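# Swap the seized roller in the roller bed

## Task

The roller bed holds four rollers, and one of them is stuck: pushing across its top as if to spin it only makes it rock slightly instead of turning. Each roller rides on a spring-loaded hexagonal axle, and you free a roller by sliding its axle toward one bracket until the opposite end leaves its hole. Move the stuck roller into the scrap tray and install a working roller in the empty spot, with its axle centred the same way as the others and seated in the holes at both ends. Every working roller that began in the bed must still be in the bed at the finish, and nothing may count as done if it stays in place only because the robot is holding it.

## Robot and tools

Robot: two six-joint arms, left_arm and right_arm, each ending in a parallel two-finger gripper with a wrist camera. They face each other across the table; left_arm's base sits on the +y side at (+0.123, +0.475, +0.060) m, right_arm's at (+0.130, -0.472, +0.126) m. The names are labels only and do not match image sides.

Scene frame: origin at table centre, +z up, table surface at z = +0.020 m. All printed gripper poses and velocities use this frame. Keep everything on the table; pushing or dropping an item off it fails the job. Small random tugs may act on held parts or loose items.

execute_actions takes "actions": a list holding either nothing, one motion, or one wait. An empty list just reports the state. A motion is {"rows": [...], "steps": n} with n from 1 to 15 (default 15), each step lasting 1/30 s. Every row is a single flat list of 14 numbers covering both arms, always all 14 even if one arm stays still: left_arm waist, shoulder, elbow, wrist pitch, wrist yaw, wrist roll, opening, then the same seven for right_arm. Rows are played one per step; if there are fewer rows than steps the final row is held. A wait is {"steps": n} with n up to 300 and no rows; it returns after that many steps have elapsed since the previous result. Optional "pictures": false drops the images (they come by default).

Joint numbers are absolute target angles in radians, in the same units Joint positions reports, not offsets. Ranges per arm: waist -3.054 to 3.054, shoulder 0.000 to 3.142, elbow 0.000 to 2.356, wrist pitch -1.571 to 1.571, wrist yaw -1.571 to 1.571, wrist roll -3.142 to 3.142. A target beyond a limit by over 0.010 rad that is also further out than the current angle makes the whole call rejected, and nothing is sent. True limits may sit 0.010 rad either way of these; a target past the true end is clipped and the result may say "joint sent to its limit" (possibly for an earlier, still-running motion). Missing that message is no proof there is room left.

Opening is an absolute value from -1 to 1: +1 fully open (0.088 m between pads), empty fingers touch near -0.80, lower values add nothing. Closing fully takes at least about 0.5 s. To hold something, command roughly 0.07 below the grip_measured reading; smaller margins grip more gently. Very thin parts (under about 3 mm) get proportionally weaker squeeze. Pad force tops out near 34 to 49 N, with a brief spike on first contact.

Motion limits: each joint's target is kept within a set lead of its measured angle per step (0.211 rad waist/shoulder/elbow, 0.213 wrist pitch, 0.267 wrist yaw, 0.228 wrist roll), and targets are scaled back if they would move a gripper over 70 mm from where it is. Far moves therefore need several calls. Friction can leave joints short, especially at long reach, and tiny changes may not move at all, so read Joint positions after each move. Arms keep heading to the last row while you think or wait, until they settle or a step is HELD.

Result lines: the state line gives each gripper's end_effector_position (m), end_effector_quat_wxyz and velocities. That position is the point between the pads, 3 to 4 cm behind the fingertips; it can be somewhat off, more at full reach. The gripper's fingers point along its +x and close along its y. Joint positions and Joint velocities list each arm's six joints then pad gap (m). grip_measured is the opening on the command scale, off by up to about 1 mm per gripper and reading up to about 0.061 narrower when squeezing hard. grip_effort_n is the motor's reported effort in newtons (negative closes, positive opens), capped near 83 N, not a pad force, and it stays nonzero at rest; "n/a" means no reading yet. "joint command not followed" means a clearance check altered joint targets; HELD marks steps where your row was not passed on.

Avoid: the arms colliding or pressing each other; contact torque reaching the load limits (waist 17.4, shoulder 21.6, elbow 21.5, wrist pitch 5.67, wrist yaw 5.65, wrist roll 5.3 N m, held weight included), which freezes that arm for 10 s and cancels the rest of the call; long heavy holds that heat motors (MOTOR HOT warning from 50 °C, OVER-TEMPERATURE FAULT hold at 95 °C, and the arm goes limp if it does not cool soon after). Also avoid drops, slips, slamming and very hard pushes.

zoom_image: {"camera": "cam_left_wrist" or "cam_right_wrist", "region": [x0, y0, x1, y1]} in pixels of that camera's 504x504 image, top-left is (0, 0), region at most 504 by 504; returns a detailed crop of the latest image. Camera frames follow wrist_camera_optical (+z forward, +x image right, +y image down), possibly off by about 24 mm and 5 degrees.

read_manual: optional "section" ("licences" only); returns licence text, no motion.

finished_scene: {"scene": number of the current scene}; ends it for good and reports whether the job succeeded, then the next task, if any, is given.

Suggested order: look, test each roller by brushing its top to find the stuck one, push its axle against the spring until one end clears, lift it out and place it in the scrap tray, then insert a good roller by compressing its axle, aligning it with both holes and releasing so it centres.

Each tool is called after "Call:" as name(argument=value, ...), one argument or row to a line, values as JSON.

## Session

Call:
execute_actions(
  actions=[],
)

Scene clock: 0.00 s of 6600.00 s.
left_arm: end_effector_position=(+0.1274, +0.2294, +0.2976) grip_measured=+0.831 grip_effort_n=n/a end_effector_quat_wxyz=(+0.818, -0.418, +0.394, -0.010) end_effector_velocity=(+0.001, -0.001, +0.003) end_effector_angular_velocity=(-0.024, +0.004, +0.007) | right_arm: end_effector_position=(+0.1868, -0.2207, +0.4060) grip_measured=+0.825 grip_effort_n=n/a end_effector_quat_wxyz=(+0.238, +0.344, +0.895, +0.154) end_effector_velocity=(-0.000, -0.003, -0.002) end_effector_angular_velocity=(-0.019, +0.009, -0.005)
Joint positions: left_arm=[-0.83   1.378  1.292 -1.497 -0.88  -2.7    0.08 ] | right_arm=[-1.057  1.351  1.25  -1.448 -1.245  1.11   0.079]
Joint velocities: left_arm=[ 0.002 -0.007  0.002  0.007 -0.007 -0.007 -0.   ] | right_arm=[-0.007 -0.002 -0.007 -0.022  0.007 -0.007 -0.   ]
Motor temperatures (°C, as the motors report them): left_arm=[29 28 26 26 27 27] | right_arm=[28 26 27 27 27 25]
Heat: left arm: hottest waist 29 °C (+0.0 °C/min); right arm: hottest waist 28 °C (+0.0 °C/min).

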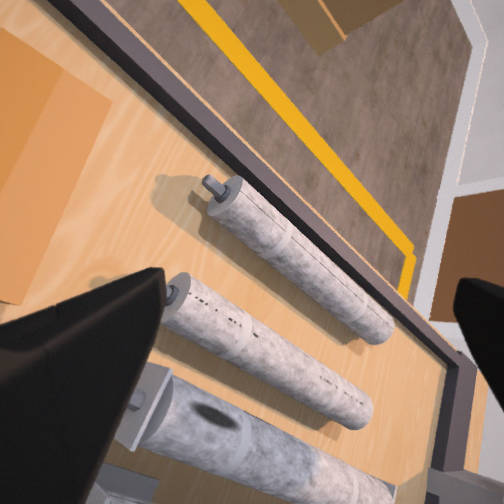

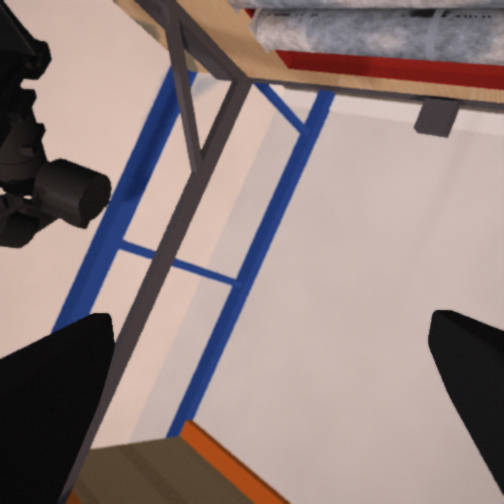

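Call:
execute_actions(
  actions=[
    {"rows":[[-0.356,1.1,1.3,-1.0,0,0,1,-0.248,1.1,1.3,-1.1,0,0,1]]},
  ],
  pictures=false,
)

Call:
execute_actions(
  actions=[
    {"steps":30},
  ],
)

Scene clock: 4.80 s of 6600.00 s.
left_arm: end_effector_position=(+0.1273, +0.1959, +0.3508) grip_measured=+0.990 grip_effort_n=15.6 end_effector_quat_wxyz=(-0.621, +0.367, -0.673, +0.160) end_effector_velocity=(-0.040, -0.013, +0.008) end_effector_angular_velocity=(-0.001, -0.872, -1.426) | right_arm: end_effector_position=(+0.1088, -0.2095, +0.4040) grip_measured=+0.984 grip_effort_n=18.8 end_effector_quat_wxyz=(+0.597, -0.167, +0.457, +0.637) end_effector_velocity=(+0.018, +0.008, -0.049) end_effector_angular_velocity=(+0.336, -2.451, +1.104)
Joint positions: left_arm=[-0.368  1.101  1.308 -1.011 -0.051 -1.88   0.088] | right_arm=[-0.327  1.105  1.301 -1.107 -0.281  0.287  0.087]
Joint velocities: left_arm=[ 0.081 -0.002 -0.007  0.081  0.418  1.692  0.001] | right_arm=[ 0.94  -0.022  0.002  0.037  1.81  -1.678  0.   ]
Motor temperatures (°C, as the motors report them): left_arm=[29 29 26 26 27 27] | right_arm=[28 26 27 27 27 25]
Heat: left arm: hottest waist 29 °C (+0.0 °C/min); right arm: hottest waist 28 °C (+0.0 °C/min).
Steps of this call (steps 1 to 90: nothing new was sent; then 1.30 s passed at rest; steps 91 to 105: all 15 steps of this action). Readings (joint positions):
91: left_arm=[-0.818 1.363 1.292 -1.476 -0.851 -2.669] | right_arm=[-1.045 1.331 1.251 -1.425 -1.212 1.084]
92: left_arm=[-0.769 1.331 1.288 -1.407 -0.763 -2.610] | right_arm=[-0.998 1.299 1.251 -1.358 -1.122 1.020]
94: left_arm=[-0.657 1.244 1.289 -1.304 -0.637 -2.498] | right_arm=[-0.887 1.216 1.260 -1.260 -0.997 0.909]
98: left_arm=[-0.452 1.111 1.306 -1.102 -0.380 -2.273] | right_arm=[-0.674 1.109 1.300 -1.141 -0.742 0.682]
105: the state above

Scene clock: 5.80 s of 6600.00 s.
left_arm: end_effector_position=(+0.1228, +0.1943, +0.3522) grip_measured=+0.992 grip_effort_n=14.7 end_effector_quat_wxyz=(+0.676, +0.208, +0.336, -0.622) end_effector_velocity=(-0.002, -0.001, +0.001) end_effector_angular_velocity=(-0.007, -1.140, -1.172) | right_arm: end_effector_position=(+0.1304, -0.2077, +0.4000) grip_measured=+0.985 grip_effort_n=18.8 end_effector_quat_wxyz=(+0.636, -0.308, +0.311, +0.635) end_effector_velocity=(-0.003, +0.002, -0.000) end_effector_angular_velocity=(+0.002, +0.013, +0.017)
Joint positions: left_arm=[-0.359  1.101  1.308 -1.001 -0.003 -0.199  0.088] | right_arm=[-0.251  1.104  1.301 -1.103 -0.002  0.003  0.087]
Joint velocities: left_arm=[-0.002 -0.002 -0.002  0.007  0.007  1.634  0.   ] | right_arm=[-0.002  0.002 -0.002  0.007 -0.022 -0.007 -0.   ]
Motor temperatures (°C, as the motors report them): left_arm=[29 29 26 26 27 27] | right_arm=[28 26 27 27 27 25]
Heat: left arm: hottest waist 29 °C (+0.0 °C/min); right arm: hottest waist 28 °C (+0.0 °C/min).
Steps of this call (steps 1 to 30: the robot went on to your last target). Readings (joint positions):
1: left_arm=[-0.365 1.101 1.308 -1.008 -0.038 -1.823] | right_arm=[-0.301 1.104 1.301 -1.106 -0.217 0.231]
2: left_arm=[-0.364 1.101 1.308 -1.006 -0.028 -1.767] | right_arm=[-0.285 1.104 1.301 -1.105 -0.156 0.175]
4: left_arm=[-0.361 1.101 1.308 -1.004 -0.016 -1.656] | right_arm=[-0.270 1.104 1.301 -1.105 -0.079 0.092]
8: left_arm=[-0.359 1.101 1.308 -1.002 -0.007 -1.431] | right_arm=[-0.257 1.104 1.301 -1.103 -0.023 0.027]
30: the state above

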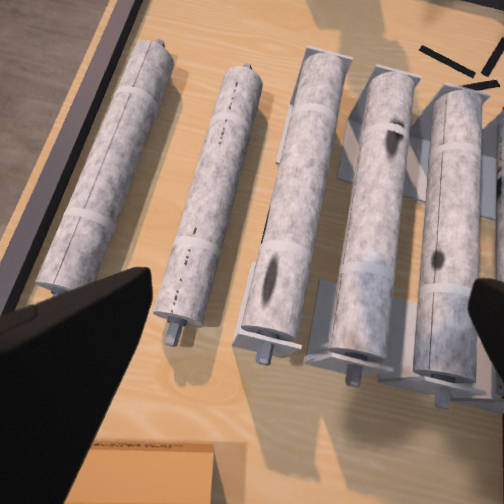

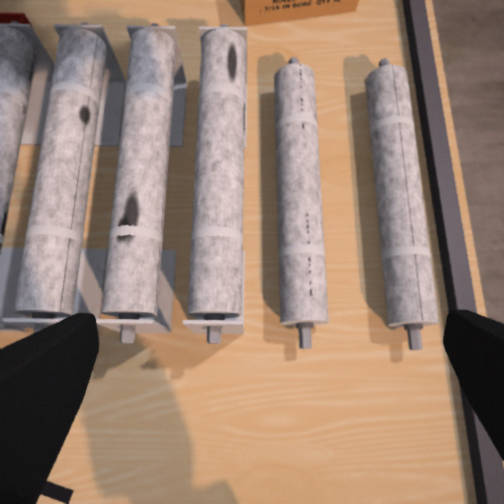

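Call:
execute_actions(
  actions=[
    {"rows":[[-0.85,1.1,1.3,-1.0,0,0,1,0.3,1.1,1.3,-1.0,0,0,1]]},
  ],
)

Scene clock: 10.07 s of 6600.00 s.
left_arm: end_effector_position=(-0.0080, +0.2266, +0.3525) grip_measured=+0.992 grip_effort_n=14.2 end_effector_quat_wxyz=(+0.476, +0.329, +0.201, -0.790) end_effector_velocity=(-0.019, +0.015, -0.004) end_effector_angular_velocity=(+0.019, -0.010, -0.091) | right_arm: end_effector_position=(-0.0129, -0.2307, +0.4143) grip_measured=+0.986 grip_effort_n=18.4 end_effector_quat_wxyz=(+0.455, -0.340, +0.196, +0.799) end_effector_velocity=(-0.025, -0.017, -0.001) end_effector_angular_velocity=(-0.001, -0.013, +0.110)
Joint positions: left_arm=[-0.839  1.101  1.308 -0.999  0.003 -0.002  0.088] | right_arm=[ 0.284  1.103  1.301 -1.004 -0.004  0.002  0.087]
Joint velocities: left_arm=[-0.081 -0.002 -0.002 -0.022  0.007  0.007 -0.   ] | right_arm=[ 0.11  -0.002 -0.002 -0.007  0.007 -0.007 -0.   ]
Motor temperatures (°C, as the motors report them): left_arm=[29 29 27 27 27 27] | right_arm=[28 26 28 27 27 25]
Heat: left arm: hottest waist 29 °C (+0.0 °C/min); right arm: hottest waist 28 °C (+0.0 °C/min).
Steps of this call (steps 1 to 30: the robot went on to your last target; steps 31 to 90: nothing new was sent; then 0.77 s passed at rest; steps 91 to 105: all 15 steps of this action). Readings (joint positions):
91: left_arm=[-0.374 1.101 1.308 -1.001 -0.014 -0.003] | right_arm=[-0.240 1.104 1.301 -1.096 0.007 0.003]
92: left_arm=[-0.425 1.101 1.308 -1.000 -0.013 -0.003] | right_arm=[-0.193 1.104 1.301 -1.070 0.013 0.003]
94: left_arm=[-0.534 1.101 1.308 -0.999 -0.002 -0.003] | right_arm=[-0.084 1.104 1.301 -1.028 0.002 0.003]
98: left_arm=[-0.739 1.101 1.308 -0.999 0.001 -0.003] | right_arm=[0.127 1.103 1.301 -1.010 0.002 0.003]
105: the state above

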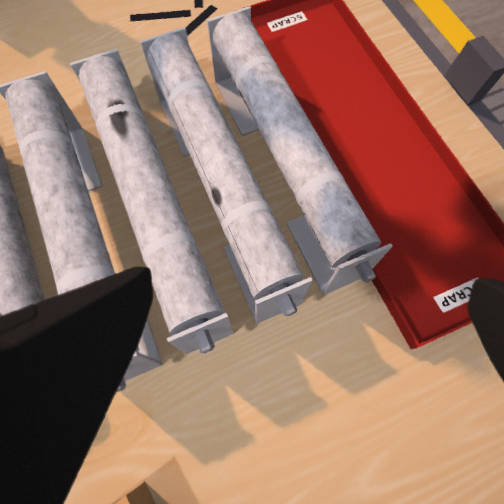

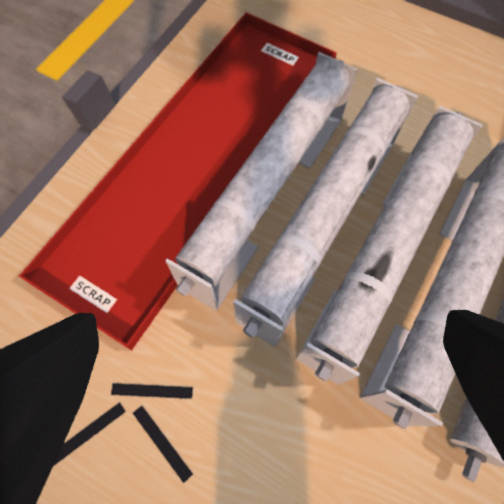

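Call:
execute_actions(
  actions=[
    {"rows":[[-0.431,1.875,1.475,-0.8,0,0,-1,0.1,0.9,0.9,-0.65,0,0,1]]},
  ],
  pictures=false,
)

Call:
execute_actions(
  actions=[
    {"steps":12},
  ],
)

Scene clock: 14.60 s of 6600.00 s.
left_arm: end_effector_position=(+0.0838, +0.0662, +0.2684) grip_measured=-0.703 grip_effort_n=-13.3 end_effector_quat_wxyz=(+0.596, +0.342, +0.312, -0.656) end_effector_velocity=(+0.057, -0.146, -0.482) end_effector_angular_velocity=(+1.202, -0.126, +0.167) | right_arm: end_effector_position=(+0.0349, -0.2131, +0.3680) grip_measured=+0.986 grip_effort_n=18.4 end_effector_quat_wxyz=(+0.543, -0.261, +0.181, +0.777) end_effector_velocity=(+0.004, -0.004, +0.009) end_effector_angular_velocity=(+0.053, +0.005, +0.007)
Joint positions: left_arm=[-0.451  1.627  1.469 -0.805  0.001 -0.001  0.005] | right_arm=[ 0.105  0.907  0.916 -0.656  0.003  0.     0.087]
Joint velocities: left_arm=[ 0.168  1.253  0.007  0.037 -0.007  0.007 -0.175] | right_arm=[-0.012 -0.046 -0.017  0.022 -0.007 -0.022 -0.   ]
Motor temperatures (°C, as the motors report them): left_arm=[29 29 27 28 27 27] | right_arm=[28 26 28 28 27 25]
Heat: left arm: hottest waist 29 °C (+0.0 °C/min); right arm: hottest waist 28 °C (+0.0 °C/min).
Steps of this call (steps 1 to 30: the robot went on to your last target; steps 31 to 90: nothing new was sent; then 1.03 s passed at rest; steps 91 to 105: all 15 steps of this action). Readings (joint positions):
91: left_arm=[-0.838 1.112 1.316 -0.996 0.009 -0.001] | right_arm=[0.283 1.082 1.278 -0.966 -0.011 0.000]
92: left_arm=[-0.806 1.135 1.338 -0.964 0.010 -0.001] | right_arm=[0.240 1.045 1.225 -0.898 -0.011 0.000]
94: left_arm=[-0.730 1.207 1.396 -0.885 0.007 -0.001] | right_arm=[0.159 0.966 1.123 -0.808 0.005 0.000]
98: left_arm=[-0.581 1.346 1.446 -0.836 0.004 -0.001] | right_arm=[0.116 0.909 0.976 -0.697 0.003 0.000]
105: the state above

Scene clock: 15.00 s of 6600.00 s.
left_arm: end_effector_position=(+0.0897, +0.0499, +0.1739) grip_measured=-0.804 grip_effort_n=-83.5 end_effector_quat_wxyz=(+0.561, +0.413, +0.382, -0.607) end_effector_velocity=(+0.001, -0.012, +0.015) end_effector_angular_velocity=(-0.062, -0.005, -0.002) | right_arm: end_effector_position=(+0.0353, -0.2132, +0.3673) grip_measured=+0.986 grip_effort_n=18.4 end_effector_quat_wxyz=(+0.544, -0.260, +0.181, +0.777) end_effector_velocity=(-0.001, +0.001, +0.003) end_effector_angular_velocity=(+0.012, +0.003, +0.008)
Joint positions: left_arm=[-0.433  1.867  1.472 -0.8    0.001 -0.001  0.   ] | right_arm=[ 0.104  0.904  0.912 -0.653  0.003  0.     0.087]
Joint velocities: left_arm=[ 0.002 -0.007  0.032  0.022 -0.007  0.007  0.   ] | right_arm=[-0.002 -0.002  0.002  0.007 -0.007 -0.007  0.   ]
Motor temperatures (°C, as the motors report them): left_arm=[29 29 27 28 27 27] | right_arm=[28 26 28 28 27 25]
Heat: left arm: hottest waist 29 °C (+0.0 °C/min); right arm: hottest waist 28 °C (+0.0 °C/min).
Steps of this call (steps 1 to 12: the robot went on to your last target). Readings (joint positions):
1: left_arm=[-0.446 1.669 1.469 -0.804 0.001 -0.001] | right_arm=[0.104 0.905 0.916 -0.656 0.003 0.000]
2: left_arm=[-0.442 1.711 1.469 -0.803 0.001 -0.001] | right_arm=[0.104 0.905 0.915 -0.655 0.003 0.000]
4: left_arm=[-0.438 1.788 1.469 -0.802 0.001 -0.001] | right_arm=[0.104 0.904 0.914 -0.654 0.003 0.000]
8: left_arm=[-0.434 1.866 1.469 -0.802 0.001 -0.001] | right_arm=[0.104 0.904 0.912 -0.653 0.003 0.000]
12: the state above

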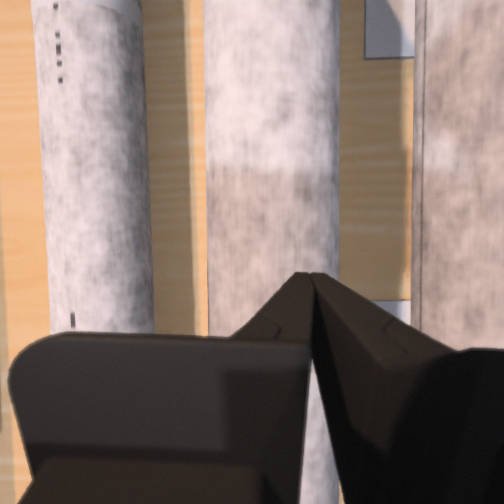

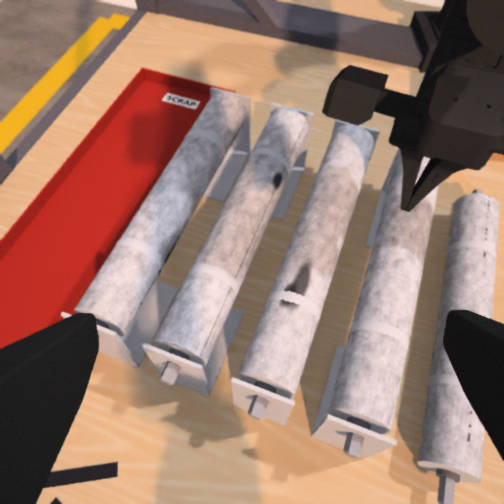

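R1 appears about 6 mm further +x. Lower slowly to find contact.

Call:
execute_actions(
  actions=[
    {"rows":[[-0.415,1.885,1.475,-0.8,0,0,-0.82,0.1,0.9,0.9,-0.65,0,0,1],[-0.415,1.9,1.475,-0.8,0,0,-0.82,0.1,0.9,0.9,-0.65,0,0,1],[-0.415,1.91,1.475,-0.8,0,0,-0.82,0.1,0.9,0.9,-0.65,0,0,1],[-0.415,1.92,1.475,-0.8,0,0,-0.82,0.1,0.9,0.9,-0.65,0,0,1],[-0.415,1.93,1.475,-0.8,0,0,-0.82,0.1,0.9,0.9,-0.65,0,0,1]]},
  ],
)

Call:
execute_actions(
  actions=[
    {"rows":[[-0.415,1.945,1.475,-0.8,0,0,-0.82,0.1,0.9,0.9,-0.65,0,0,1]]},
  ],
)

Scene clock: 19.87 s of 6600.00 s.
left_arm: end_effector_position=(+0.0962, +0.0466, +0.1625) grip_measured=-0.804 grip_effort_n=-83.5 end_effector_quat_wxyz=(+0.561, +0.417, +0.393, -0.598) end_effector_velocity=(+0.000, +0.004, -0.004) end_effector_angular_velocity=(+0.027, -0.006, +0.007) | right_arm: end_effector_position=(+0.0353, -0.2132, +0.3673) grip_measured=+0.986 grip_effort_n=17.9 end_effector_quat_wxyz=(+0.544, -0.260, +0.181, +0.777) end_effector_velocity=(-0.001, -0.002, +0.000) end_effector_angular_velocity=(+0.002, -0.013, +0.022)
Joint positions: left_arm=[-0.417  1.903  1.481 -0.797  0.002 -0.001  0.   ] | right_arm=[ 0.104  0.904  0.912 -0.653  0.003  0.     0.087]
Joint velocities: left_arm=[-0.002  0.007  0.002 -0.022 -0.007 -0.007  0.   ] | right_arm=[ 0.002 -0.002  0.002 -0.007 -0.007 -0.022  0.   ]
Motor temperatures (°C, as the motors report them): left_arm=[29 31 28 28 27 27] | right_arm=[28 26 28 29 27 25]
Heat: left arm: hottest shoulder 31 °C (+6.0 °C/min); right arm: hottest wrist pitch 29 °C (+3.0 °C/min).
Steps of this call (steps 1 to 30: the robot went on to your last target; steps 31 to 90: nothing new was sent; then 1.37 s passed at rest; steps 91 to 105: all 15 steps of this action). Readings (joint positions):
91: left_arm=[-0.433 1.867 1.473 -0.800 0.001 -0.001] | right_arm=[0.104 0.904 0.912 -0.653 0.003 0.000]
92: left_arm=[-0.431 1.868 1.473 -0.800 0.001 -0.001] | right_arm=[0.104 0.904 0.912 -0.653 0.003 0.000]
94: left_arm=[-0.424 1.876 1.474 -0.800 0.001 -0.001] | right_arm=[0.104 0.904 0.912 -0.653 0.003 0.000]
98: left_arm=[-0.418 1.898 1.478 -0.798 0.002 -0.001] | right_arm=[0.104 0.904 0.912 -0.653 0.003 0.000]
105: the state above

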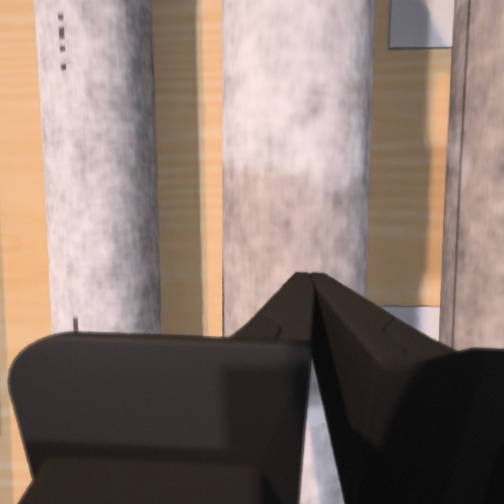

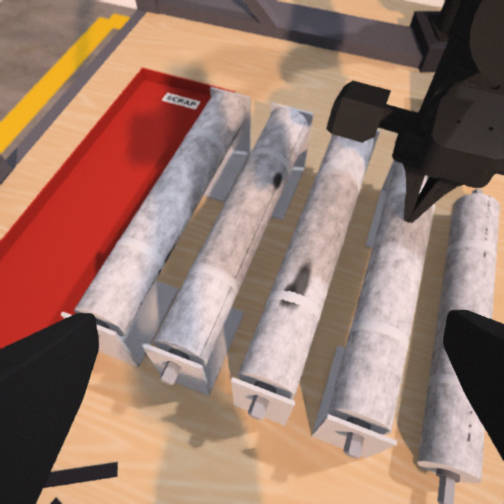

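Scene clock: 20.37 s of 6600.00 s.
left_arm: end_effector_position=(+0.0962, +0.0463, +0.1612) grip_measured=-0.804 grip_effort_n=-83.5 end_effector_quat_wxyz=(+0.560, +0.418, +0.394, -0.597) end_effector_velocity=(-0.000, -0.001, +0.001) end_effector_angular_velocity=(-0.007, +0.005, -0.007) | right_arm: end_effector_position=(+0.0352, -0.2132, +0.3673) grip_measured=+0.986 grip_effort_n=18.4 end_effector_quat_wxyz=(+0.543, -0.260, +0.181, +0.777) end_effector_velocity=(-0.003, +0.001, +0.003) end_effector_angular_velocity=(+0.018, +0.014, +0.020)
Joint positions: left_arm=[-0.417  1.907  1.483 -0.798  0.002 -0.001  0.   ] | right_arm=[ 0.104  0.904  0.912 -0.653  0.002  0.     0.087]
Joint velocities: left_arm=[ 0.002 -0.002 -0.002  0.007  0.007  0.007  0.   ] | right_arm=[-0.002 -0.002 -0.002  0.022 -0.022 -0.007 -0.   ]
Motor temperatures (°C, as the motors report them): left_arm=[29 31 28 28 27 27] | right_arm=[28 26 28 29 27 25]
Heat: left arm: hottest shoulder 31 °C (+5.9 °C/min); right arm: hottest wrist pitch 29 °C (+2.9 °C/min).
Steps of this call (steps 1 to 15: all 15 steps of this action). Readings (joint positions):
1: left_arm=[-0.417 1.904 1.481 -0.797 0.002 -0.001] | right_arm=[0.104 0.904 0.912 -0.653 0.002 0.000]
2: left_arm=[-0.417 1.905 1.482 -0.797 0.002 -0.001] | right_arm=[0.104 0.904 0.912 -0.653 0.002 0.000]
4: left_arm=[-0.417 1.907 1.482 -0.798 0.002 -0.001] | right_arm=[0.104 0.904 0.912 -0.653 0.002 0.000]
8: left_arm=[-0.417 1.907 1.483 -0.798 0.002 -0.001] | right_arm=[0.104 0.904 0.912 -0.653 0.002 0.000]
15: the state above

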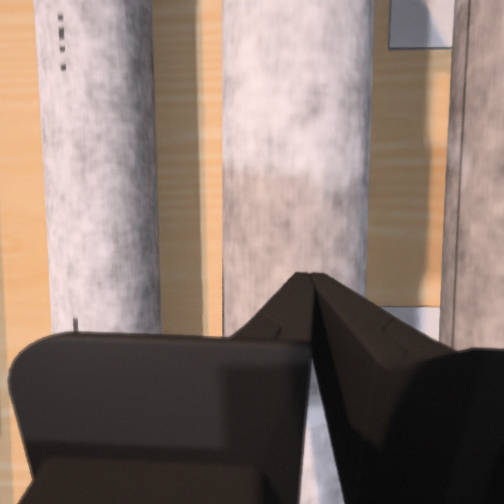

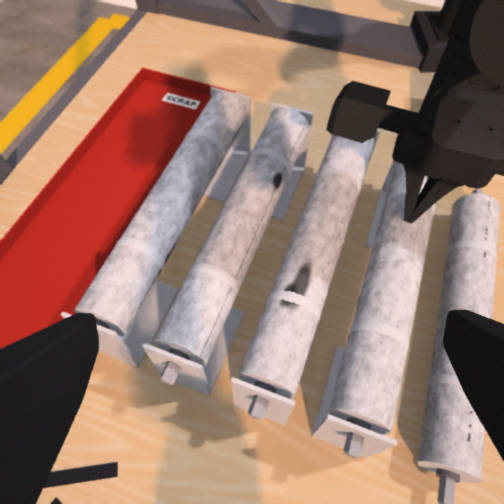

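Call:
execute_actions(
  actions=[
    {"rows":[[-0.425,1.91,1.475,-0.8,0,0,-0.82,0.1,0.9,0.9,-0.65,0,0,1],[-0.44,1.905,1.475,-0.8,0,0,-0.82,0.1,0.9,0.9,-0.65,0,0,1],[-0.46,1.9,1.475,-0.8,0,0,-0.82,0.1,0.9,0.9,-0.65,0,0,1],[-0.5,1.898,1.475,-0.8,0,0,-0.82,0.1,0.9,0.9,-0.65,0,0,1]]},
  ],
)

Call:
execute_actions(
  actions=[
    {"rows":[[-0.53,1.898,1.475,-0.8,0,0,-0.82,0.1,0.9,0.9,-0.65,0,0,1],[-0.55,1.898,1.475,-0.8,0,0,-0.82,0.1,0.9,0.9,-0.65,0,0,1],[-0.57,1.898,1.475,-0.8,0,0,-0.82,0.1,0.9,0.9,-0.65,0,0,1],[-0.59,1.898,1.475,-0.8,0,0,-0.82,0.1,0.9,0.9,-0.65,0,0,1],[-0.61,1.898,1.475,-0.8,0,0,-0.82,0.1,0.9,0.9,-0.65,0,0,1],[-0.63,1.898,1.475,-0.8,0,0,-0.82,0.1,0.9,0.9,-0.65,0,0,1],[-0.66,1.898,1.475,-0.8,0,0,-0.82,0.1,0.9,0.9,-0.65,0,0,1]]},
  ],
)

Scene clock: 26.17 s of 6600.00 s.
left_arm: end_effector_position=(+0.0606, +0.0503, +0.1630) grip_measured=-0.804 grip_effort_n=-83.5 end_effector_quat_wxyz=(+0.536, +0.433, +0.374, -0.621) end_effector_velocity=(+0.003, +0.004, +0.002) end_effector_angular_velocity=(+0.012, -0.001, +0.026) | right_arm: end_effector_position=(+0.0352, -0.2132, +0.3673) grip_measured=+0.986 grip_effort_n=18.4 end_effector_quat_wxyz=(+0.543, -0.260, +0.181, +0.777) end_effector_velocity=(-0.000, -0.001, +0.000) end_effector_angular_velocity=(+0.006, -0.024, +0.025)
Joint positions: left_arm=[-0.501  1.902  1.483 -0.799  0.    -0.001  0.   ] | right_arm=[ 0.104  0.904  0.912 -0.653  0.002  0.     0.087]
Joint velocities: left_arm=[ 0.002 -0.007  0.002 -0.022 -0.007 -0.022  0.   ] | right_arm=[-0.002 -0.002  0.002 -0.007 -0.007 -0.037 -0.   ]
Motor temperatures (°C, as the motors report them): left_arm=[29 31 28 28 27 27] | right_arm=[28 27 29 30 27 25]
Heat: left arm: hottest shoulder 31 °C (+4.6 °C/min); right arm: hottest wrist pitch 30 °C (+4.6 °C/min).
Steps of this call (steps 1 to 15: the robot went on to your last target; steps 16 to 90: nothing new was sent; then 2.30 s passed at rest; steps 91 to 105: all 15 steps of this action). Readings (joint positions):
91: left_arm=[-0.418 1.907 1.483 -0.798 0.002 -0.001] | right_arm=[0.104 0.904 0.912 -0.653 0.002 0.000]
92: left_arm=[-0.418 1.905 1.483 -0.798 0.001 -0.001] | right_arm=[0.104 0.904 0.912 -0.653 0.002 0.000]
94: left_arm=[-0.428 1.903 1.483 -0.798 -0.006 -0.001] | right_arm=[0.104 0.904 0.912 -0.653 0.002 0.000]
98: left_arm=[-0.486 1.903 1.483 -0.799 -0.000 -0.001] | right_arm=[0.104 0.904 0.912 -0.653 0.002 0.000]
105: the state above

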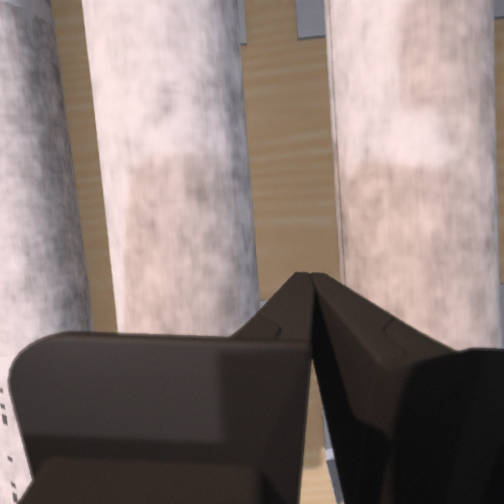

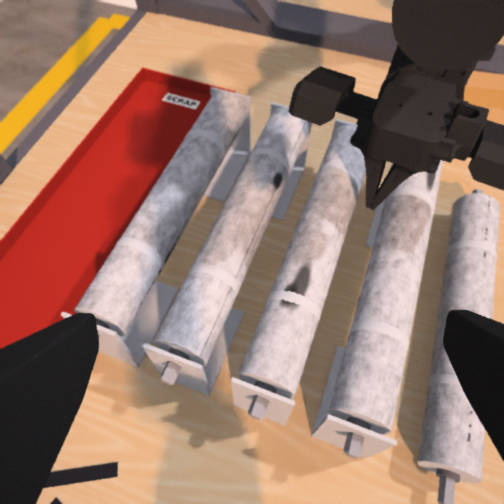

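Scene clock: 26.67 s of 6600.00 s.
left_arm: end_effector_position=(-0.0062, +0.0657, +0.1651) grip_measured=-0.804 grip_effort_n=-83.5 end_effector_quat_wxyz=(+0.485, +0.460, +0.337, -0.663) end_effector_velocity=(+0.009, -0.001, -0.002) end_effector_angular_velocity=(+0.006, -0.021, +0.027) | right_arm: end_effector_position=(+0.0352, -0.2132, +0.3673) grip_measured=+0.986 grip_effort_n=18.4 end_effector_quat_wxyz=(+0.543, -0.260, +0.181, +0.777) end_effector_velocity=(-0.001, -0.004, -0.004) end_effector_angular_velocity=(-0.023, -0.001, +0.020)
Joint positions: left_arm=[-0.661  1.897  1.483 -0.799  0.001 -0.001  0.   ] | right_arm=[ 0.104  0.904  0.912 -0.653  0.002  0.     0.087]
Joint velocities: left_arm=[ 0.012  0.002 -0.002 -0.007 -0.022 -0.007  0.   ] | right_arm=[-0.002 -0.002 -0.002 -0.022 -0.022 -0.007 -0.   ]
Motor temperatures (°C, as the motors report them): left_arm=[29 31 28 28 27 27] | right_arm=[28 27 29 30 27 25]
Heat: left arm: hottest shoulder 31 °C (+4.5 °C/min); right arm: hottest wrist pitch 30 °C (+4.5 °C/min).
Steps of this call (steps 1 to 15: all 15 steps of this action). Readings (joint positions):
1: left_arm=[-0.502 1.902 1.483 -0.799 0.000 -0.001] | right_arm=[0.104 0.904 0.912 -0.653 0.002 0.000]
2: left_arm=[-0.506 1.902 1.483 -0.799 -0.000 -0.001] | right_arm=[0.104 0.904 0.912 -0.653 0.002 0.000]
4: left_arm=[-0.528 1.902 1.483 -0.799 -0.001 -0.001] | right_arm=[0.104 0.904 0.912 -0.653 0.002 0.000]
8: left_arm=[-0.605 1.899 1.483 -0.798 -0.005 -0.001] | right_arm=[0.104 0.904 0.912 -0.653 0.002 0.000]
15: the state above

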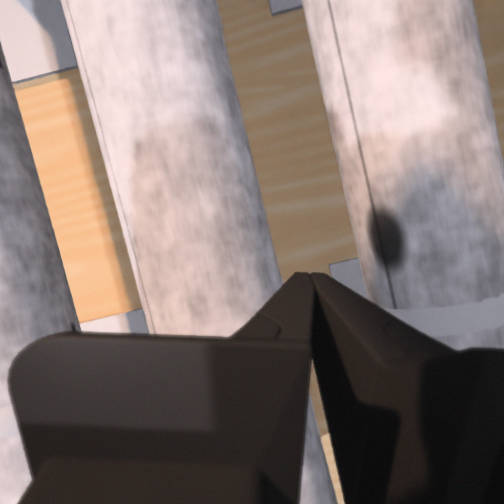

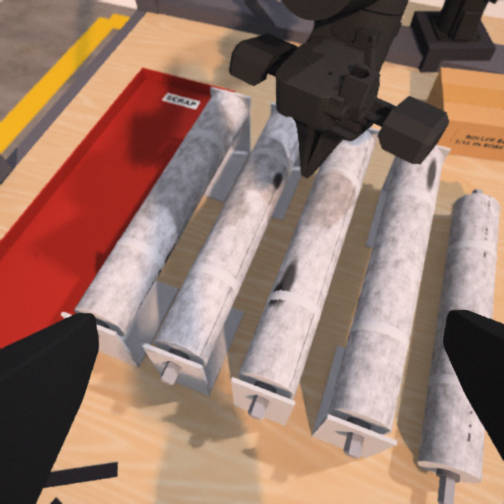

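Call:
execute_actions(
  actions=[
    {"rows":[[-0.69,1.91,1.475,-0.8,0,0,-0.82,0.1,0.9,0.9,-0.65,0,0,1],[-0.71,1.905,1.475,-0.8,0,0,-0.82,0.1,0.9,0.9,-0.65,0,0,1],[-0.73,1.905,1.475,-0.8,0,0,-0.82,0.1,0.9,0.9,-0.65,0,0,1],[-0.75,1.905,1.475,-0.8,0,0,-0.82,0.1,0.9,0.9,-0.65,0,0,1],[-0.77,1.905,1.475,-0.8,0,0,-0.82,0.1,0.9,0.9,-0.65,0,0,1],[-0.79,1.905,1.475,-0.8,0,0,-0.82,0.1,0.9,0.9,-0.65,0,0,1],[-0.81,1.905,1.475,-0.8,0,0,-0.82,0.1,0.9,0.9,-0.65,0,0,1],[-0.84,1.9,1.475,-0.8,0,0,-0.82,0.1,0.9,0.9,-0.65,0,0,1]]},
  ],
)

Call:
execute_actions(
  actions=[
    {"rows":[[-0.87,1.905,1.475,-0.8,0,0,-0.82,0.1,0.9,0.9,-0.65,0,0,1],[-0.89,1.905,1.475,-0.8,0,0,-0.82,0.1,0.9,0.9,-0.65,0,0,1],[-0.91,1.905,1.475,-0.8,0,0,-0.82,0.1,0.9,0.9,-0.65,0,0,1],[-0.93,1.905,1.475,-0.8,0,0,-0.82,0.1,0.9,0.9,-0.65,0,0,1],[-0.95,1.905,1.475,-0.8,0,0,-0.82,0.1,0.9,0.9,-0.65,0,0,1],[-0.97,1.905,1.475,-0.8,0,0,-0.82,0.1,0.9,0.9,-0.65,0,0,1]]},
  ],
)

Scene clock: 39.47 s of 6600.00 s.
left_arm: end_effector_position=(-0.0773, +0.0955, +0.1651) grip_measured=-0.804 grip_effort_n=-83.5 end_effector_quat_wxyz=(+0.424, +0.488, +0.295, -0.704) end_effector_velocity=(+0.007, -0.001, +0.002) end_effector_angular_velocity=(+0.000, -0.005, +0.022) | right_arm: end_effector_position=(+0.0352, -0.2132, +0.3673) grip_measured=+0.986 grip_effort_n=18.4 end_effector_quat_wxyz=(+0.543, -0.260, +0.181, +0.777) end_effector_velocity=(-0.001, -0.001, +0.000) end_effector_angular_velocity=(+0.007, +0.001, +0.013)
Joint positions: left_arm=[-0.841  1.897  1.483 -0.799  0.001 -0.001  0.   ] | right_arm=[ 0.104  0.904  0.912 -0.653  0.002  0.     0.087]
Joint velocities: left_arm=[ 0.012 -0.007 -0.002 -0.007 -0.007 -0.007  0.   ] | right_arm=[ 0.002 -0.007 -0.007  0.007 -0.007 -0.007 -0.   ]
Motor temperatures (°C, as the motors report them): left_arm=[29 35 29 28 27 27] | right_arm=[28 27 29 31 27 25]
Heat: left arm: hottest shoulder 35 °C (+9.1 °C/min); right arm: hottest wrist pitch 31 °C (+4.6 °C/min).
Steps of this call (steps 1 to 15: the robot went on to your last target; steps 16 to 90: nothing new was sent; then 9.30 s passed at rest; steps 91 to 105: all 15 steps of this action). Readings (joint positions):
91: left_arm=[-0.661 1.897 1.483 -0.799 0.000 -0.001] | right_arm=[0.104 0.904 0.912 -0.653 0.002 0.000]
92: left_arm=[-0.666 1.897 1.483 -0.799 -0.000 -0.001] | right_arm=[0.104 0.904 0.912 -0.653 0.002 0.000]
94: left_arm=[-0.687 1.897 1.483 -0.799 -0.001 -0.001] | right_arm=[0.104 0.904 0.912 -0.653 0.002 0.000]
98: left_arm=[-0.767 1.897 1.483 -0.799 -0.001 -0.001] | right_arm=[0.104 0.904 0.912 -0.653 0.002 0.000]
105: the state above

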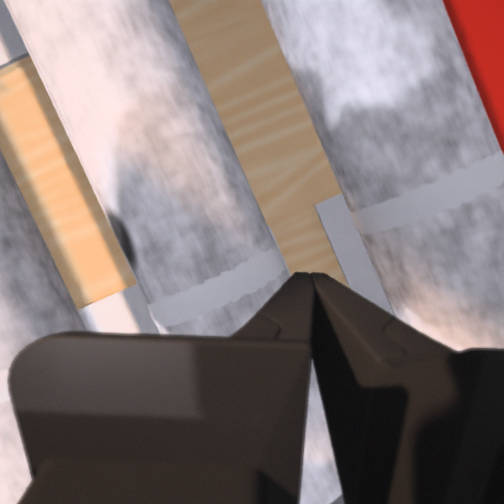

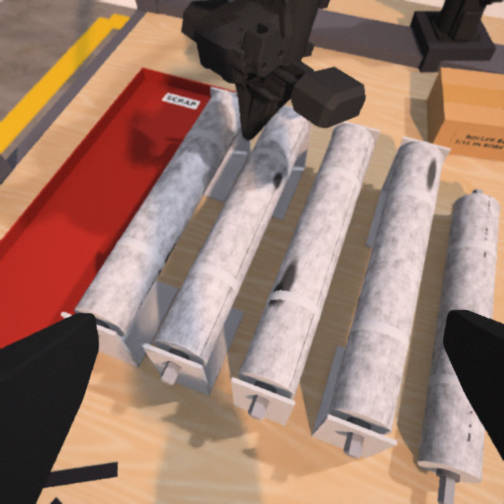

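Scene clock: 39.97 s of 6600.00 s.
left_arm: end_effector_position=(-0.1249, +0.1247, +0.1651) grip_measured=-0.804 grip_effort_n=-83.5 end_effector_quat_wxyz=(+0.377, +0.506, +0.263, -0.730) end_effector_velocity=(+0.001, +0.002, -0.000) end_effector_angular_velocity=(+0.014, +0.008, +0.020) | right_arm: end_effector_position=(+0.0352, -0.2132, +0.3673) grip_measured=+0.986 grip_effort_n=18.4 end_effector_quat_wxyz=(+0.543, -0.260, +0.181, +0.777) end_effector_velocity=(+0.001, -0.003, -0.004) end_effector_angular_velocity=(-0.020, -0.009, +0.008)
Joint positions: left_arm=[-0.971  1.897  1.483 -0.799  0.001 -0.001  0.   ] | right_arm=[ 0.104  0.904  0.912 -0.653  0.002  0.     0.087]
Joint velocities: left_arm=[ 0.002 -0.002 -0.002 -0.007  0.007 -0.022  0.   ] | right_arm=[-0.002 -0.002 -0.002 -0.022 -0.007 -0.007 -0.   ]
Motor temperatures (°C, as the motors report them): left_arm=[29 35 29 28 27 27] | right_arm=[28 27 29 31 27 25]
Heat: left arm: hottest shoulder 35 °C (+9.0 °C/min); right arm: hottest wrist pitch 31 °C (+4.5 °C/min).
Steps of this call (steps 1 to 15: all 15 steps of this action). Readings (joint positions):
1: left_arm=[-0.841 1.897 1.483 -0.799 0.001 -0.001] | right_arm=[0.104 0.904 0.912 -0.653 0.002 0.000]
2: left_arm=[-0.845 1.897 1.483 -0.799 -0.000 -0.001] | right_arm=[0.104 0.904 0.912 -0.653 0.002 0.000]
4: left_arm=[-0.866 1.897 1.483 -0.799 -0.001 -0.001] | right_arm=[0.104 0.904 0.912 -0.653 0.002 0.000]
8: left_arm=[-0.942 1.897 1.483 -0.799 -0.000 -0.001] | right_arm=[0.104 0.904 0.912 -0.653 0.002 0.000]
15: the state above

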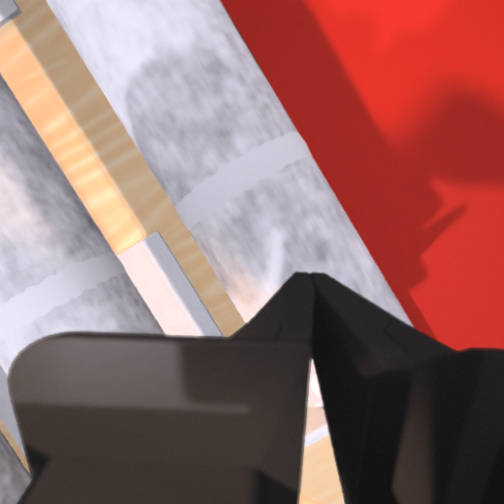

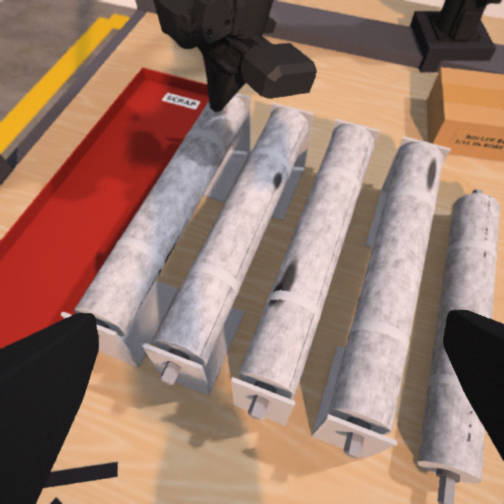

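No contact there (shoulder friction). Sweep back lower.

Call:
execute_actions(
  actions=[
    {"rows":[[-0.97,1.92,1.475,-0.8,0,0,-0.82,0.1,0.9,0.9,-0.65,0,0,1],[-0.97,1.915,1.475,-0.8,0,0,-0.82,0.1,0.9,0.9,-0.65,0,0,1],[-0.97,1.915,1.475,-0.8,0,0,-0.82,0.1,0.9,0.9,-0.65,0,0,1],[-0.95,1.915,1.475,-0.8,0,0,-0.82,0.1,0.9,0.9,-0.65,0,0,1],[-0.93,1.915,1.475,-0.8,0,0,-0.82,0.1,0.9,0.9,-0.65,0,0,1],[-0.91,1.915,1.475,-0.8,0,0,-0.82,0.1,0.9,0.9,-0.65,0,0,1],[-0.89,1.915,1.475,-0.8,0,0,-0.82,0.1,0.9,0.9,-0.65,0,0,1],[-0.86,1.91,1.475,-0.8,0,0,-0.82,0.1,0.9,0.9,-0.65,0,0,1]]},
  ],
)

Call:
execute_actions(
  actions=[
    {"rows":[[-0.84,1.905,1.475,-0.8,0,0,-0.82,0.1,0.9,0.9,-0.65,0,0,1],[-0.82,1.905,1.475,-0.8,0,0,-0.82,0.1,0.9,0.9,-0.65,0,0,1],[-0.8,1.905,1.475,-0.8,0,0,-0.82,0.1,0.9,0.9,-0.65,0,0,1],[-0.78,1.91,1.475,-0.8,0,0,-0.82,0.1,0.9,0.9,-0.65,0,0,1],[-0.76,1.91,1.475,-0.8,0,0,-0.82,0.1,0.9,0.9,-0.65,0,0,1],[-0.74,1.91,1.475,-0.8,0,0,-0.82,0.1,0.9,0.9,-0.65,0,0,1],[-0.72,1.91,1.475,-0.8,0,0,-0.82,0.1,0.9,0.9,-0.65,0,0,1],[-0.68,1.91,1.475,-0.8,0,0,-0.82,0.1,0.9,0.9,-0.65,0,0,1]]},
  ],
)

Scene clock: 46.77 s of 6600.00 s.
left_arm: end_effector_position=(-0.0836, +0.0988, +0.1644) grip_measured=-0.804 grip_effort_n=-83.5 end_effector_quat_wxyz=(+0.418, +0.491, +0.291, -0.707) end_effector_velocity=(-0.004, +0.005, -0.002) end_effector_angular_velocity=(+0.009, -0.010, -0.008) | right_arm: end_effector_position=(+0.0352, -0.2132, +0.3673) grip_measured=+0.986 grip_effort_n=17.9 end_effector_quat_wxyz=(+0.543, -0.260, +0.181, +0.777) end_effector_velocity=(+0.000, -0.002, -0.002) end_effector_angular_velocity=(-0.006, -0.004, +0.008)
Joint positions: left_arm=[-0.858  1.899  1.483 -0.799 -0.001 -0.001  0.   ] | right_arm=[ 0.104  0.904  0.912 -0.653  0.002  0.     0.087]
Joint velocities: left_arm=[-0.017  0.002 -0.002 -0.007 -0.007 -0.007  0.   ] | right_arm=[-0.002 -0.002 -0.002 -0.007 -0.007 -0.007 -0.   ]
Motor temperatures (°C, as the motors report them): left_arm=[29 36 29 28 27 27] | right_arm=[28 27 29 32 27 25]
Heat: left arm: hottest shoulder 36 °C (+9.0 °C/min); right arm: hottest wrist pitch 32 °C (+5.1 °C/min).
Steps of this call (steps 1 to 15: the robot went on to your last target; steps 16 to 90: nothing new was sent; then 3.30 s passed at rest; steps 91 to 105: all 15 steps of this action). Readings (joint positions):
91: left_arm=[-0.971 1.898 1.483 -0.799 0.001 -0.001] | right_arm=[0.104 0.904 0.912 -0.653 0.002 0.000]
92: left_arm=[-0.971 1.898 1.483 -0.799 0.001 -0.001] | right_arm=[0.104 0.904 0.912 -0.653 0.002 0.000]
94: left_arm=[-0.970 1.899 1.483 -0.799 0.001 -0.001] | right_arm=[0.104 0.904 0.912 -0.653 0.002 0.000]
98: left_arm=[-0.933 1.899 1.483 -0.799 0.001 -0.001] | right_arm=[0.104 0.904 0.912 -0.653 0.002 0.000]
105: the state above

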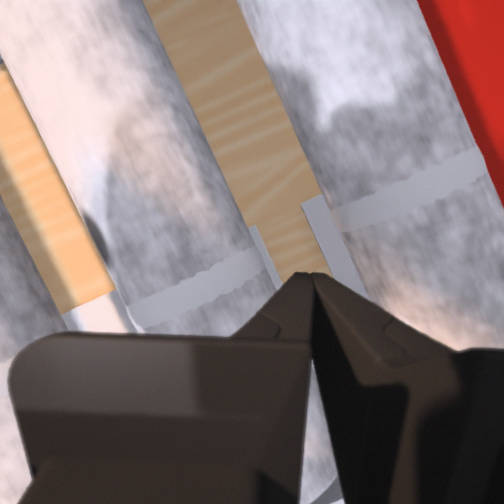

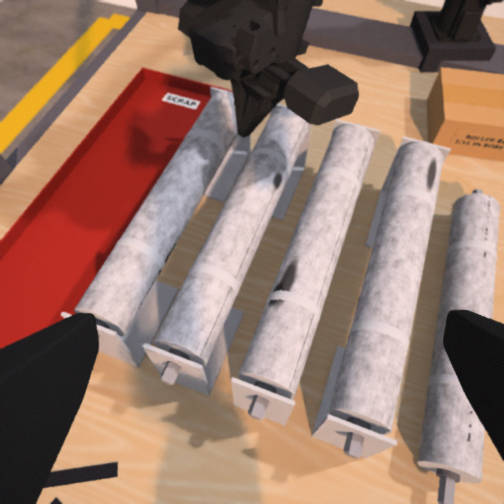

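Scene clock: 47.27 s of 6600.00 s.
left_arm: end_effector_position=(-0.0128, +0.0679, +0.1638) grip_measured=-0.804 grip_effort_n=-83.5 end_effector_quat_wxyz=(+0.480, +0.464, +0.334, -0.666) end_effector_velocity=(-0.007, +0.005, +0.002) end_effector_angular_velocity=(+0.004, +0.003, -0.027) | right_arm: end_effector_position=(+0.0352, -0.2132, +0.3673) grip_measured=+0.986 grip_effort_n=18.4 end_effector_quat_wxyz=(+0.543, -0.260, +0.181, +0.777) end_effector_velocity=(-0.002, -0.004, -0.005) end_effector_angular_velocity=(-0.031, +0.006, +0.026)
Joint positions: left_arm=[-0.678  1.9    1.482 -0.799 -0.001 -0.001  0.   ] | right_arm=[ 0.104  0.904  0.912 -0.653  0.002  0.     0.087]
Joint velocities: left_arm=[-0.017 -0.007 -0.002 -0.007  0.007  0.007  0.   ] | right_arm=[-0.007  0.002 -0.002 -0.022 -0.037 -0.007 -0.   ]
Motor temperatures (°C, as the motors report them): left_arm=[29 36 29 28 27 27] | right_arm=[28 27 29 32 27 25]
Heat: left arm: hottest shoulder 36 °C (+8.9 °C/min); right arm: hottest wrist pitch 32 °C (+5.1 °C/min).
Steps of this call (steps 1 to 15: all 15 steps of this action). Readings (joint positions):
1: left_arm=[-0.858 1.899 1.483 -0.799 -0.001 -0.001] | right_arm=[0.104 0.904 0.912 -0.653 0.002 0.000]
2: left_arm=[-0.856 1.899 1.483 -0.799 -0.000 -0.001] | right_arm=[0.104 0.904 0.912 -0.653 0.002 0.000]
4: left_arm=[-0.840 1.899 1.483 -0.799 0.001 -0.001] | right_arm=[0.104 0.904 0.912 -0.653 0.002 0.000]
8: left_arm=[-0.765 1.899 1.483 -0.799 0.004 -0.001] | right_arm=[0.104 0.904 0.912 -0.653 0.002 0.000]
15: the state above

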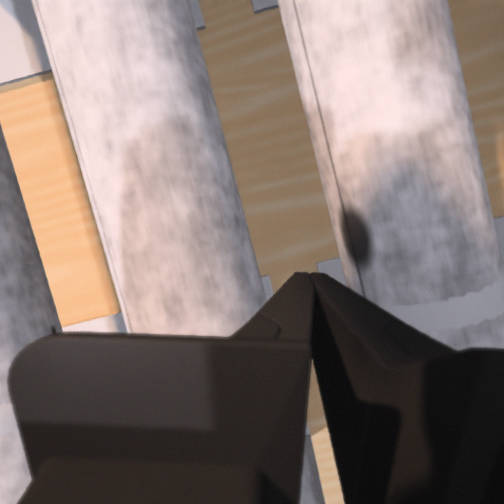

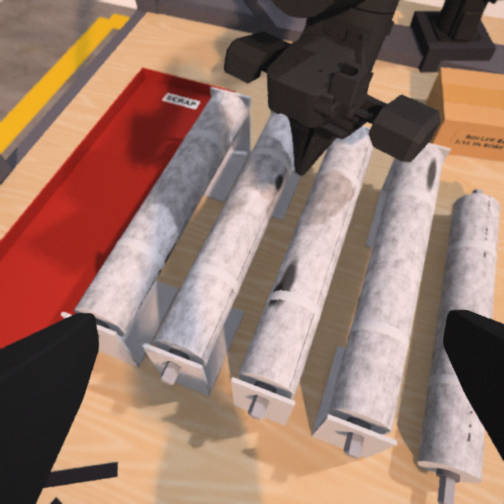

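Call:
execute_actions(
  actions=[
    {"rows":[[-0.68,1.86,1.475,-0.8,0,0,-0.82,0.1,0.9,0.9,-0.65,0,0,1],[-0.66,1.86,1.475,-0.8,0,0,-0.82,0.1,0.9,0.9,-0.65,0,0,1],[-0.385,1.87,1.475,-0.8,0,0,-0.82,0.1,0.9,0.9,-0.65,0,0,1]]},
  ],
  pictures=false,
)

Call:
execute_actions(
  actions=[
    {"rows":[[-0.385,1.925,1.475,-0.8,0,0,-0.82,0.1,0.9,0.9,-0.65,0,0,1]],"steps":10},
  ],
)

Call:
execute_actions(
  actions=[
    {"rows":[[-0.41,1.925,1.475,-0.8,0,0,-0.82,0.1,0.9,0.9,-0.65,0,0,1],[-0.42,1.925,1.475,-0.8,0,0,-0.82,0.1,0.9,0.9,-0.65,0,0,1],[-0.43,1.925,1.475,-0.8,0,0,-0.82,0.1,0.9,0.9,-0.65,0,0,1],[-0.45,1.925,1.475,-0.8,0,0,-0.82,0.1,0.9,0.9,-0.65,0,0,1],[-0.47,1.925,1.475,-0.8,0,0,-0.82,0.1,0.9,0.9,-0.65,0,0,1]]},
  ],
)

Scene clock: 55.10 s of 6600.00 s.
left_arm: end_effector_position=(+0.1116, +0.0462, +0.1726) grip_measured=-0.804 grip_effort_n=-83.5 end_effector_quat_wxyz=(+0.577, +0.404, +0.392, -0.592) end_effector_velocity=(-0.025, +0.000, +0.009) end_effector_angular_velocity=(-0.027, +0.016, -0.038) | right_arm: end_effector_position=(+0.0352, -0.2132, +0.3673) grip_measured=+0.986 grip_effort_n=18.4 end_effector_quat_wxyz=(+0.543, -0.260, +0.181, +0.777) end_effector_velocity=(-0.002, -0.003, -0.000) end_effector_angular_velocity=(-0.001, -0.005, +0.028)
Joint positions: left_arm=[-0.383  1.878  1.482 -0.799 -0.004 -0.001  0.   ] | right_arm=[ 0.104  0.904  0.912 -0.653  0.002  0.     0.087]
Joint velocities: left_arm=[-0.056 -0.022 -0.002  0.007  0.007 -0.022  0.   ] | right_arm=[-0.002 -0.007 -0.002 -0.007 -0.022 -0.022  0.   ]
Motor temperatures (°C, as the motors report them): left_arm=[29 37 29 28 27 27] | right_arm=[28 27 30 32 27 25]
Heat: left arm: hottest shoulder 37 °C (+8.7 °C/min); right arm: hottest wrist pitch 32 °C (+4.4 °C/min).
Steps of this call (steps 1 to 15: the robot went on to your last target; steps 16 to 90: nothing new was sent; then 4.33 s passed at rest; steps 91 to 105: all 15 steps of this action). Readings (joint positions):
91: left_arm=[-0.679 1.899 1.482 -0.799 -0.001 -0.001] | right_arm=[0.104 0.904 0.912 -0.653 0.002 0.000]
92: left_arm=[-0.679 1.896 1.482 -0.799 -0.001 -0.001] | right_arm=[0.104 0.904 0.912 -0.653 0.002 0.000]
94: left_arm=[-0.647 1.890 1.482 -0.800 0.011 -0.001] | right_arm=[0.104 0.904 0.912 -0.653 0.002 0.000]
98: left_arm=[-0.483 1.882 1.482 -0.799 0.003 -0.001] | right_arm=[0.104 0.904 0.912 -0.653 0.002 0.000]
105: the state above

Scene clock: 55.43 s of 6600.00 s.
left_arm: end_effector_position=(+0.1108, +0.0460, +0.1614) grip_measured=-0.804 grip_effort_n=-83.5 end_effector_quat_wxyz=(+0.571, +0.412, +0.399, -0.587) end_effector_velocity=(+0.004, +0.005, -0.005) end_effector_angular_velocity=(+0.031, -0.010, +0.003) | right_arm: end_effector_position=(+0.0352, -0.2132, +0.3673) grip_measured=+0.986 grip_effort_n=18.4 end_effector_quat_wxyz=(+0.543, -0.260, +0.181, +0.777) end_effector_velocity=(-0.001, -0.002, -0.002) end_effector_angular_velocity=(-0.006, -0.004, +0.013)
Joint positions: left_arm=[-0.385  1.906  1.482 -0.799 -0.003 -0.001  0.   ] | right_arm=[ 0.104  0.904  0.912 -0.653  0.002  0.     0.087]
Joint velocities: left_arm=[ 0.007  0.007 -0.002 -0.022 -0.007  0.007  0.   ] | right_arm=[ 0.002 -0.002 -0.002 -0.007 -0.007 -0.007  0.   ]
Motor temperatures (°C, as the motors report them): left_arm=[29 37 29 28 27 27] | right_arm=[28 27 30 32 27 25]
Heat: left arm: hottest shoulder 37 °C (+8.7 °C/min); right arm: hottest wrist pitch 32 °C (+4.3 °C/min).
Steps of this call (steps 1 to 10: all 10 steps of this action). Readings (joint positions):
1: left_arm=[-0.385 1.880 1.482 -0.799 -0.003 -0.001] | right_arm=[0.104 0.904 0.912 -0.653 0.002 0.000]
2: left_arm=[-0.386 1.883 1.482 -0.799 -0.002 -0.001] | right_arm=[0.104 0.904 0.912 -0.653 0.002 0.000]
4: left_arm=[-0.386 1.891 1.482 -0.799 -0.002 -0.001] | right_arm=[0.104 0.904 0.912 -0.653 0.002 0.000]
8: left_arm=[-0.385 1.905 1.482 -0.799 -0.003 -0.001] | right_arm=[0.104 0.904 0.912 -0.653 0.002 0.000]
10: the state above

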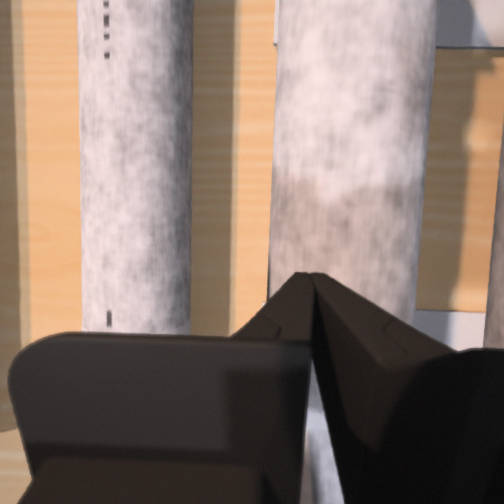

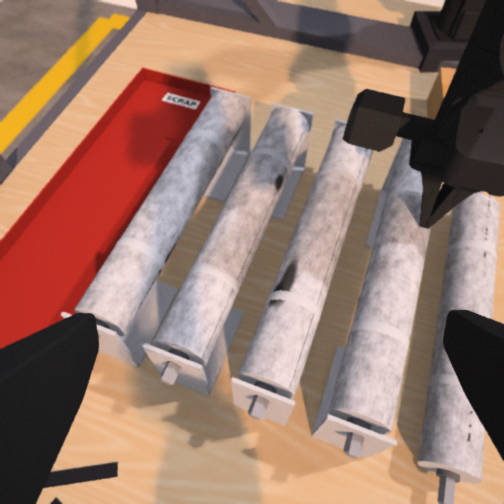

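Scene clock: 55.93 s of 6600.00 s.
left_arm: end_effector_position=(+0.0734, +0.0485, +0.1589) grip_measured=-0.804 grip_effort_n=-83.5 end_effector_quat_wxyz=(+0.543, +0.430, +0.383, -0.610) end_effector_velocity=(+0.002, +0.002, -0.000) end_effector_angular_velocity=(+0.007, -0.005, +0.012) | right_arm: end_effector_position=(+0.0352, -0.2132, +0.3673) grip_measured=+0.986 grip_effort_n=18.4 end_effector_quat_wxyz=(+0.543, -0.260, +0.181, +0.777) end_effector_velocity=(-0.000, -0.000, +0.004) end_effector_angular_velocity=(+0.017, +0.005, +0.008)
Joint positions: left_arm=[-0.471  1.913  1.483 -0.799 -0.    -0.001  0.   ] | right_arm=[ 0.104  0.904  0.912 -0.653  0.002  0.     0.087]
Joint velocities: left_arm=[ 0.002 -0.002 -0.002 -0.007 -0.007 -0.007  0.   ] | right_arm=[-0.002 -0.007  0.002  0.007 -0.007 -0.007 -0.   ]
Motor temperatures (°C, as the motors report them): left_arm=[29 37 29 28 27 27] | right_arm=[28 27 30 32 27 25]
Heat: left arm: hottest shoulder 37 °C (+8.6 °C/min); right arm: hottest wrist pitch 32 °C (+4.3 °C/min).
Steps of this call (steps 1 to 15: all 15 steps of this action). Readings (joint positions):
1: left_arm=[-0.385 1.906 1.482 -0.799 -0.003 -0.001] | right_arm=[0.104 0.904 0.912 -0.653 0.002 0.000]
2: left_arm=[-0.388 1.906 1.482 -0.799 -0.004 -0.001] | right_arm=[0.104 0.904 0.912 -0.653 0.002 0.000]
4: left_arm=[-0.398 1.906 1.482 -0.799 -0.012 -0.001] | right_arm=[0.104 0.904 0.912 -0.653 0.002 0.000]
8: left_arm=[-0.446 1.906 1.483 -0.797 -0.004 -0.001] | right_arm=[0.104 0.904 0.912 -0.653 0.002 0.000]
15: the state above

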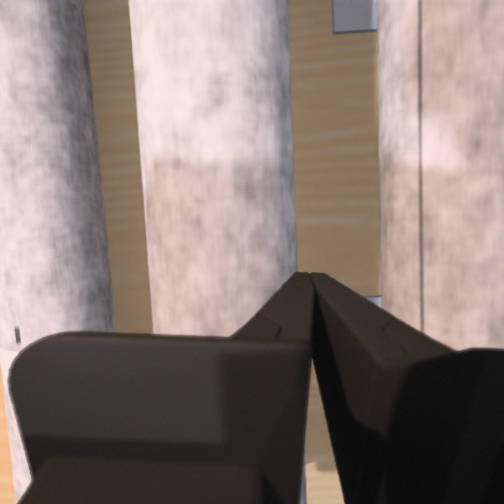

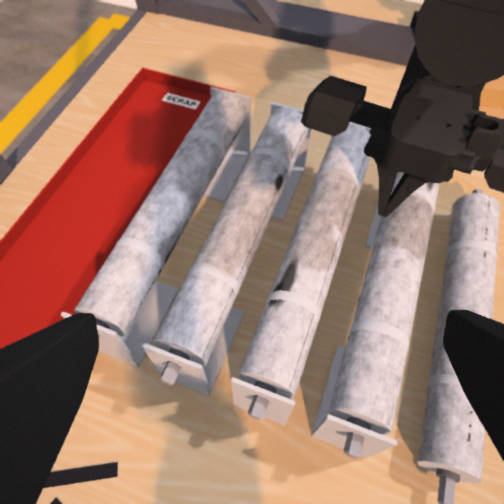

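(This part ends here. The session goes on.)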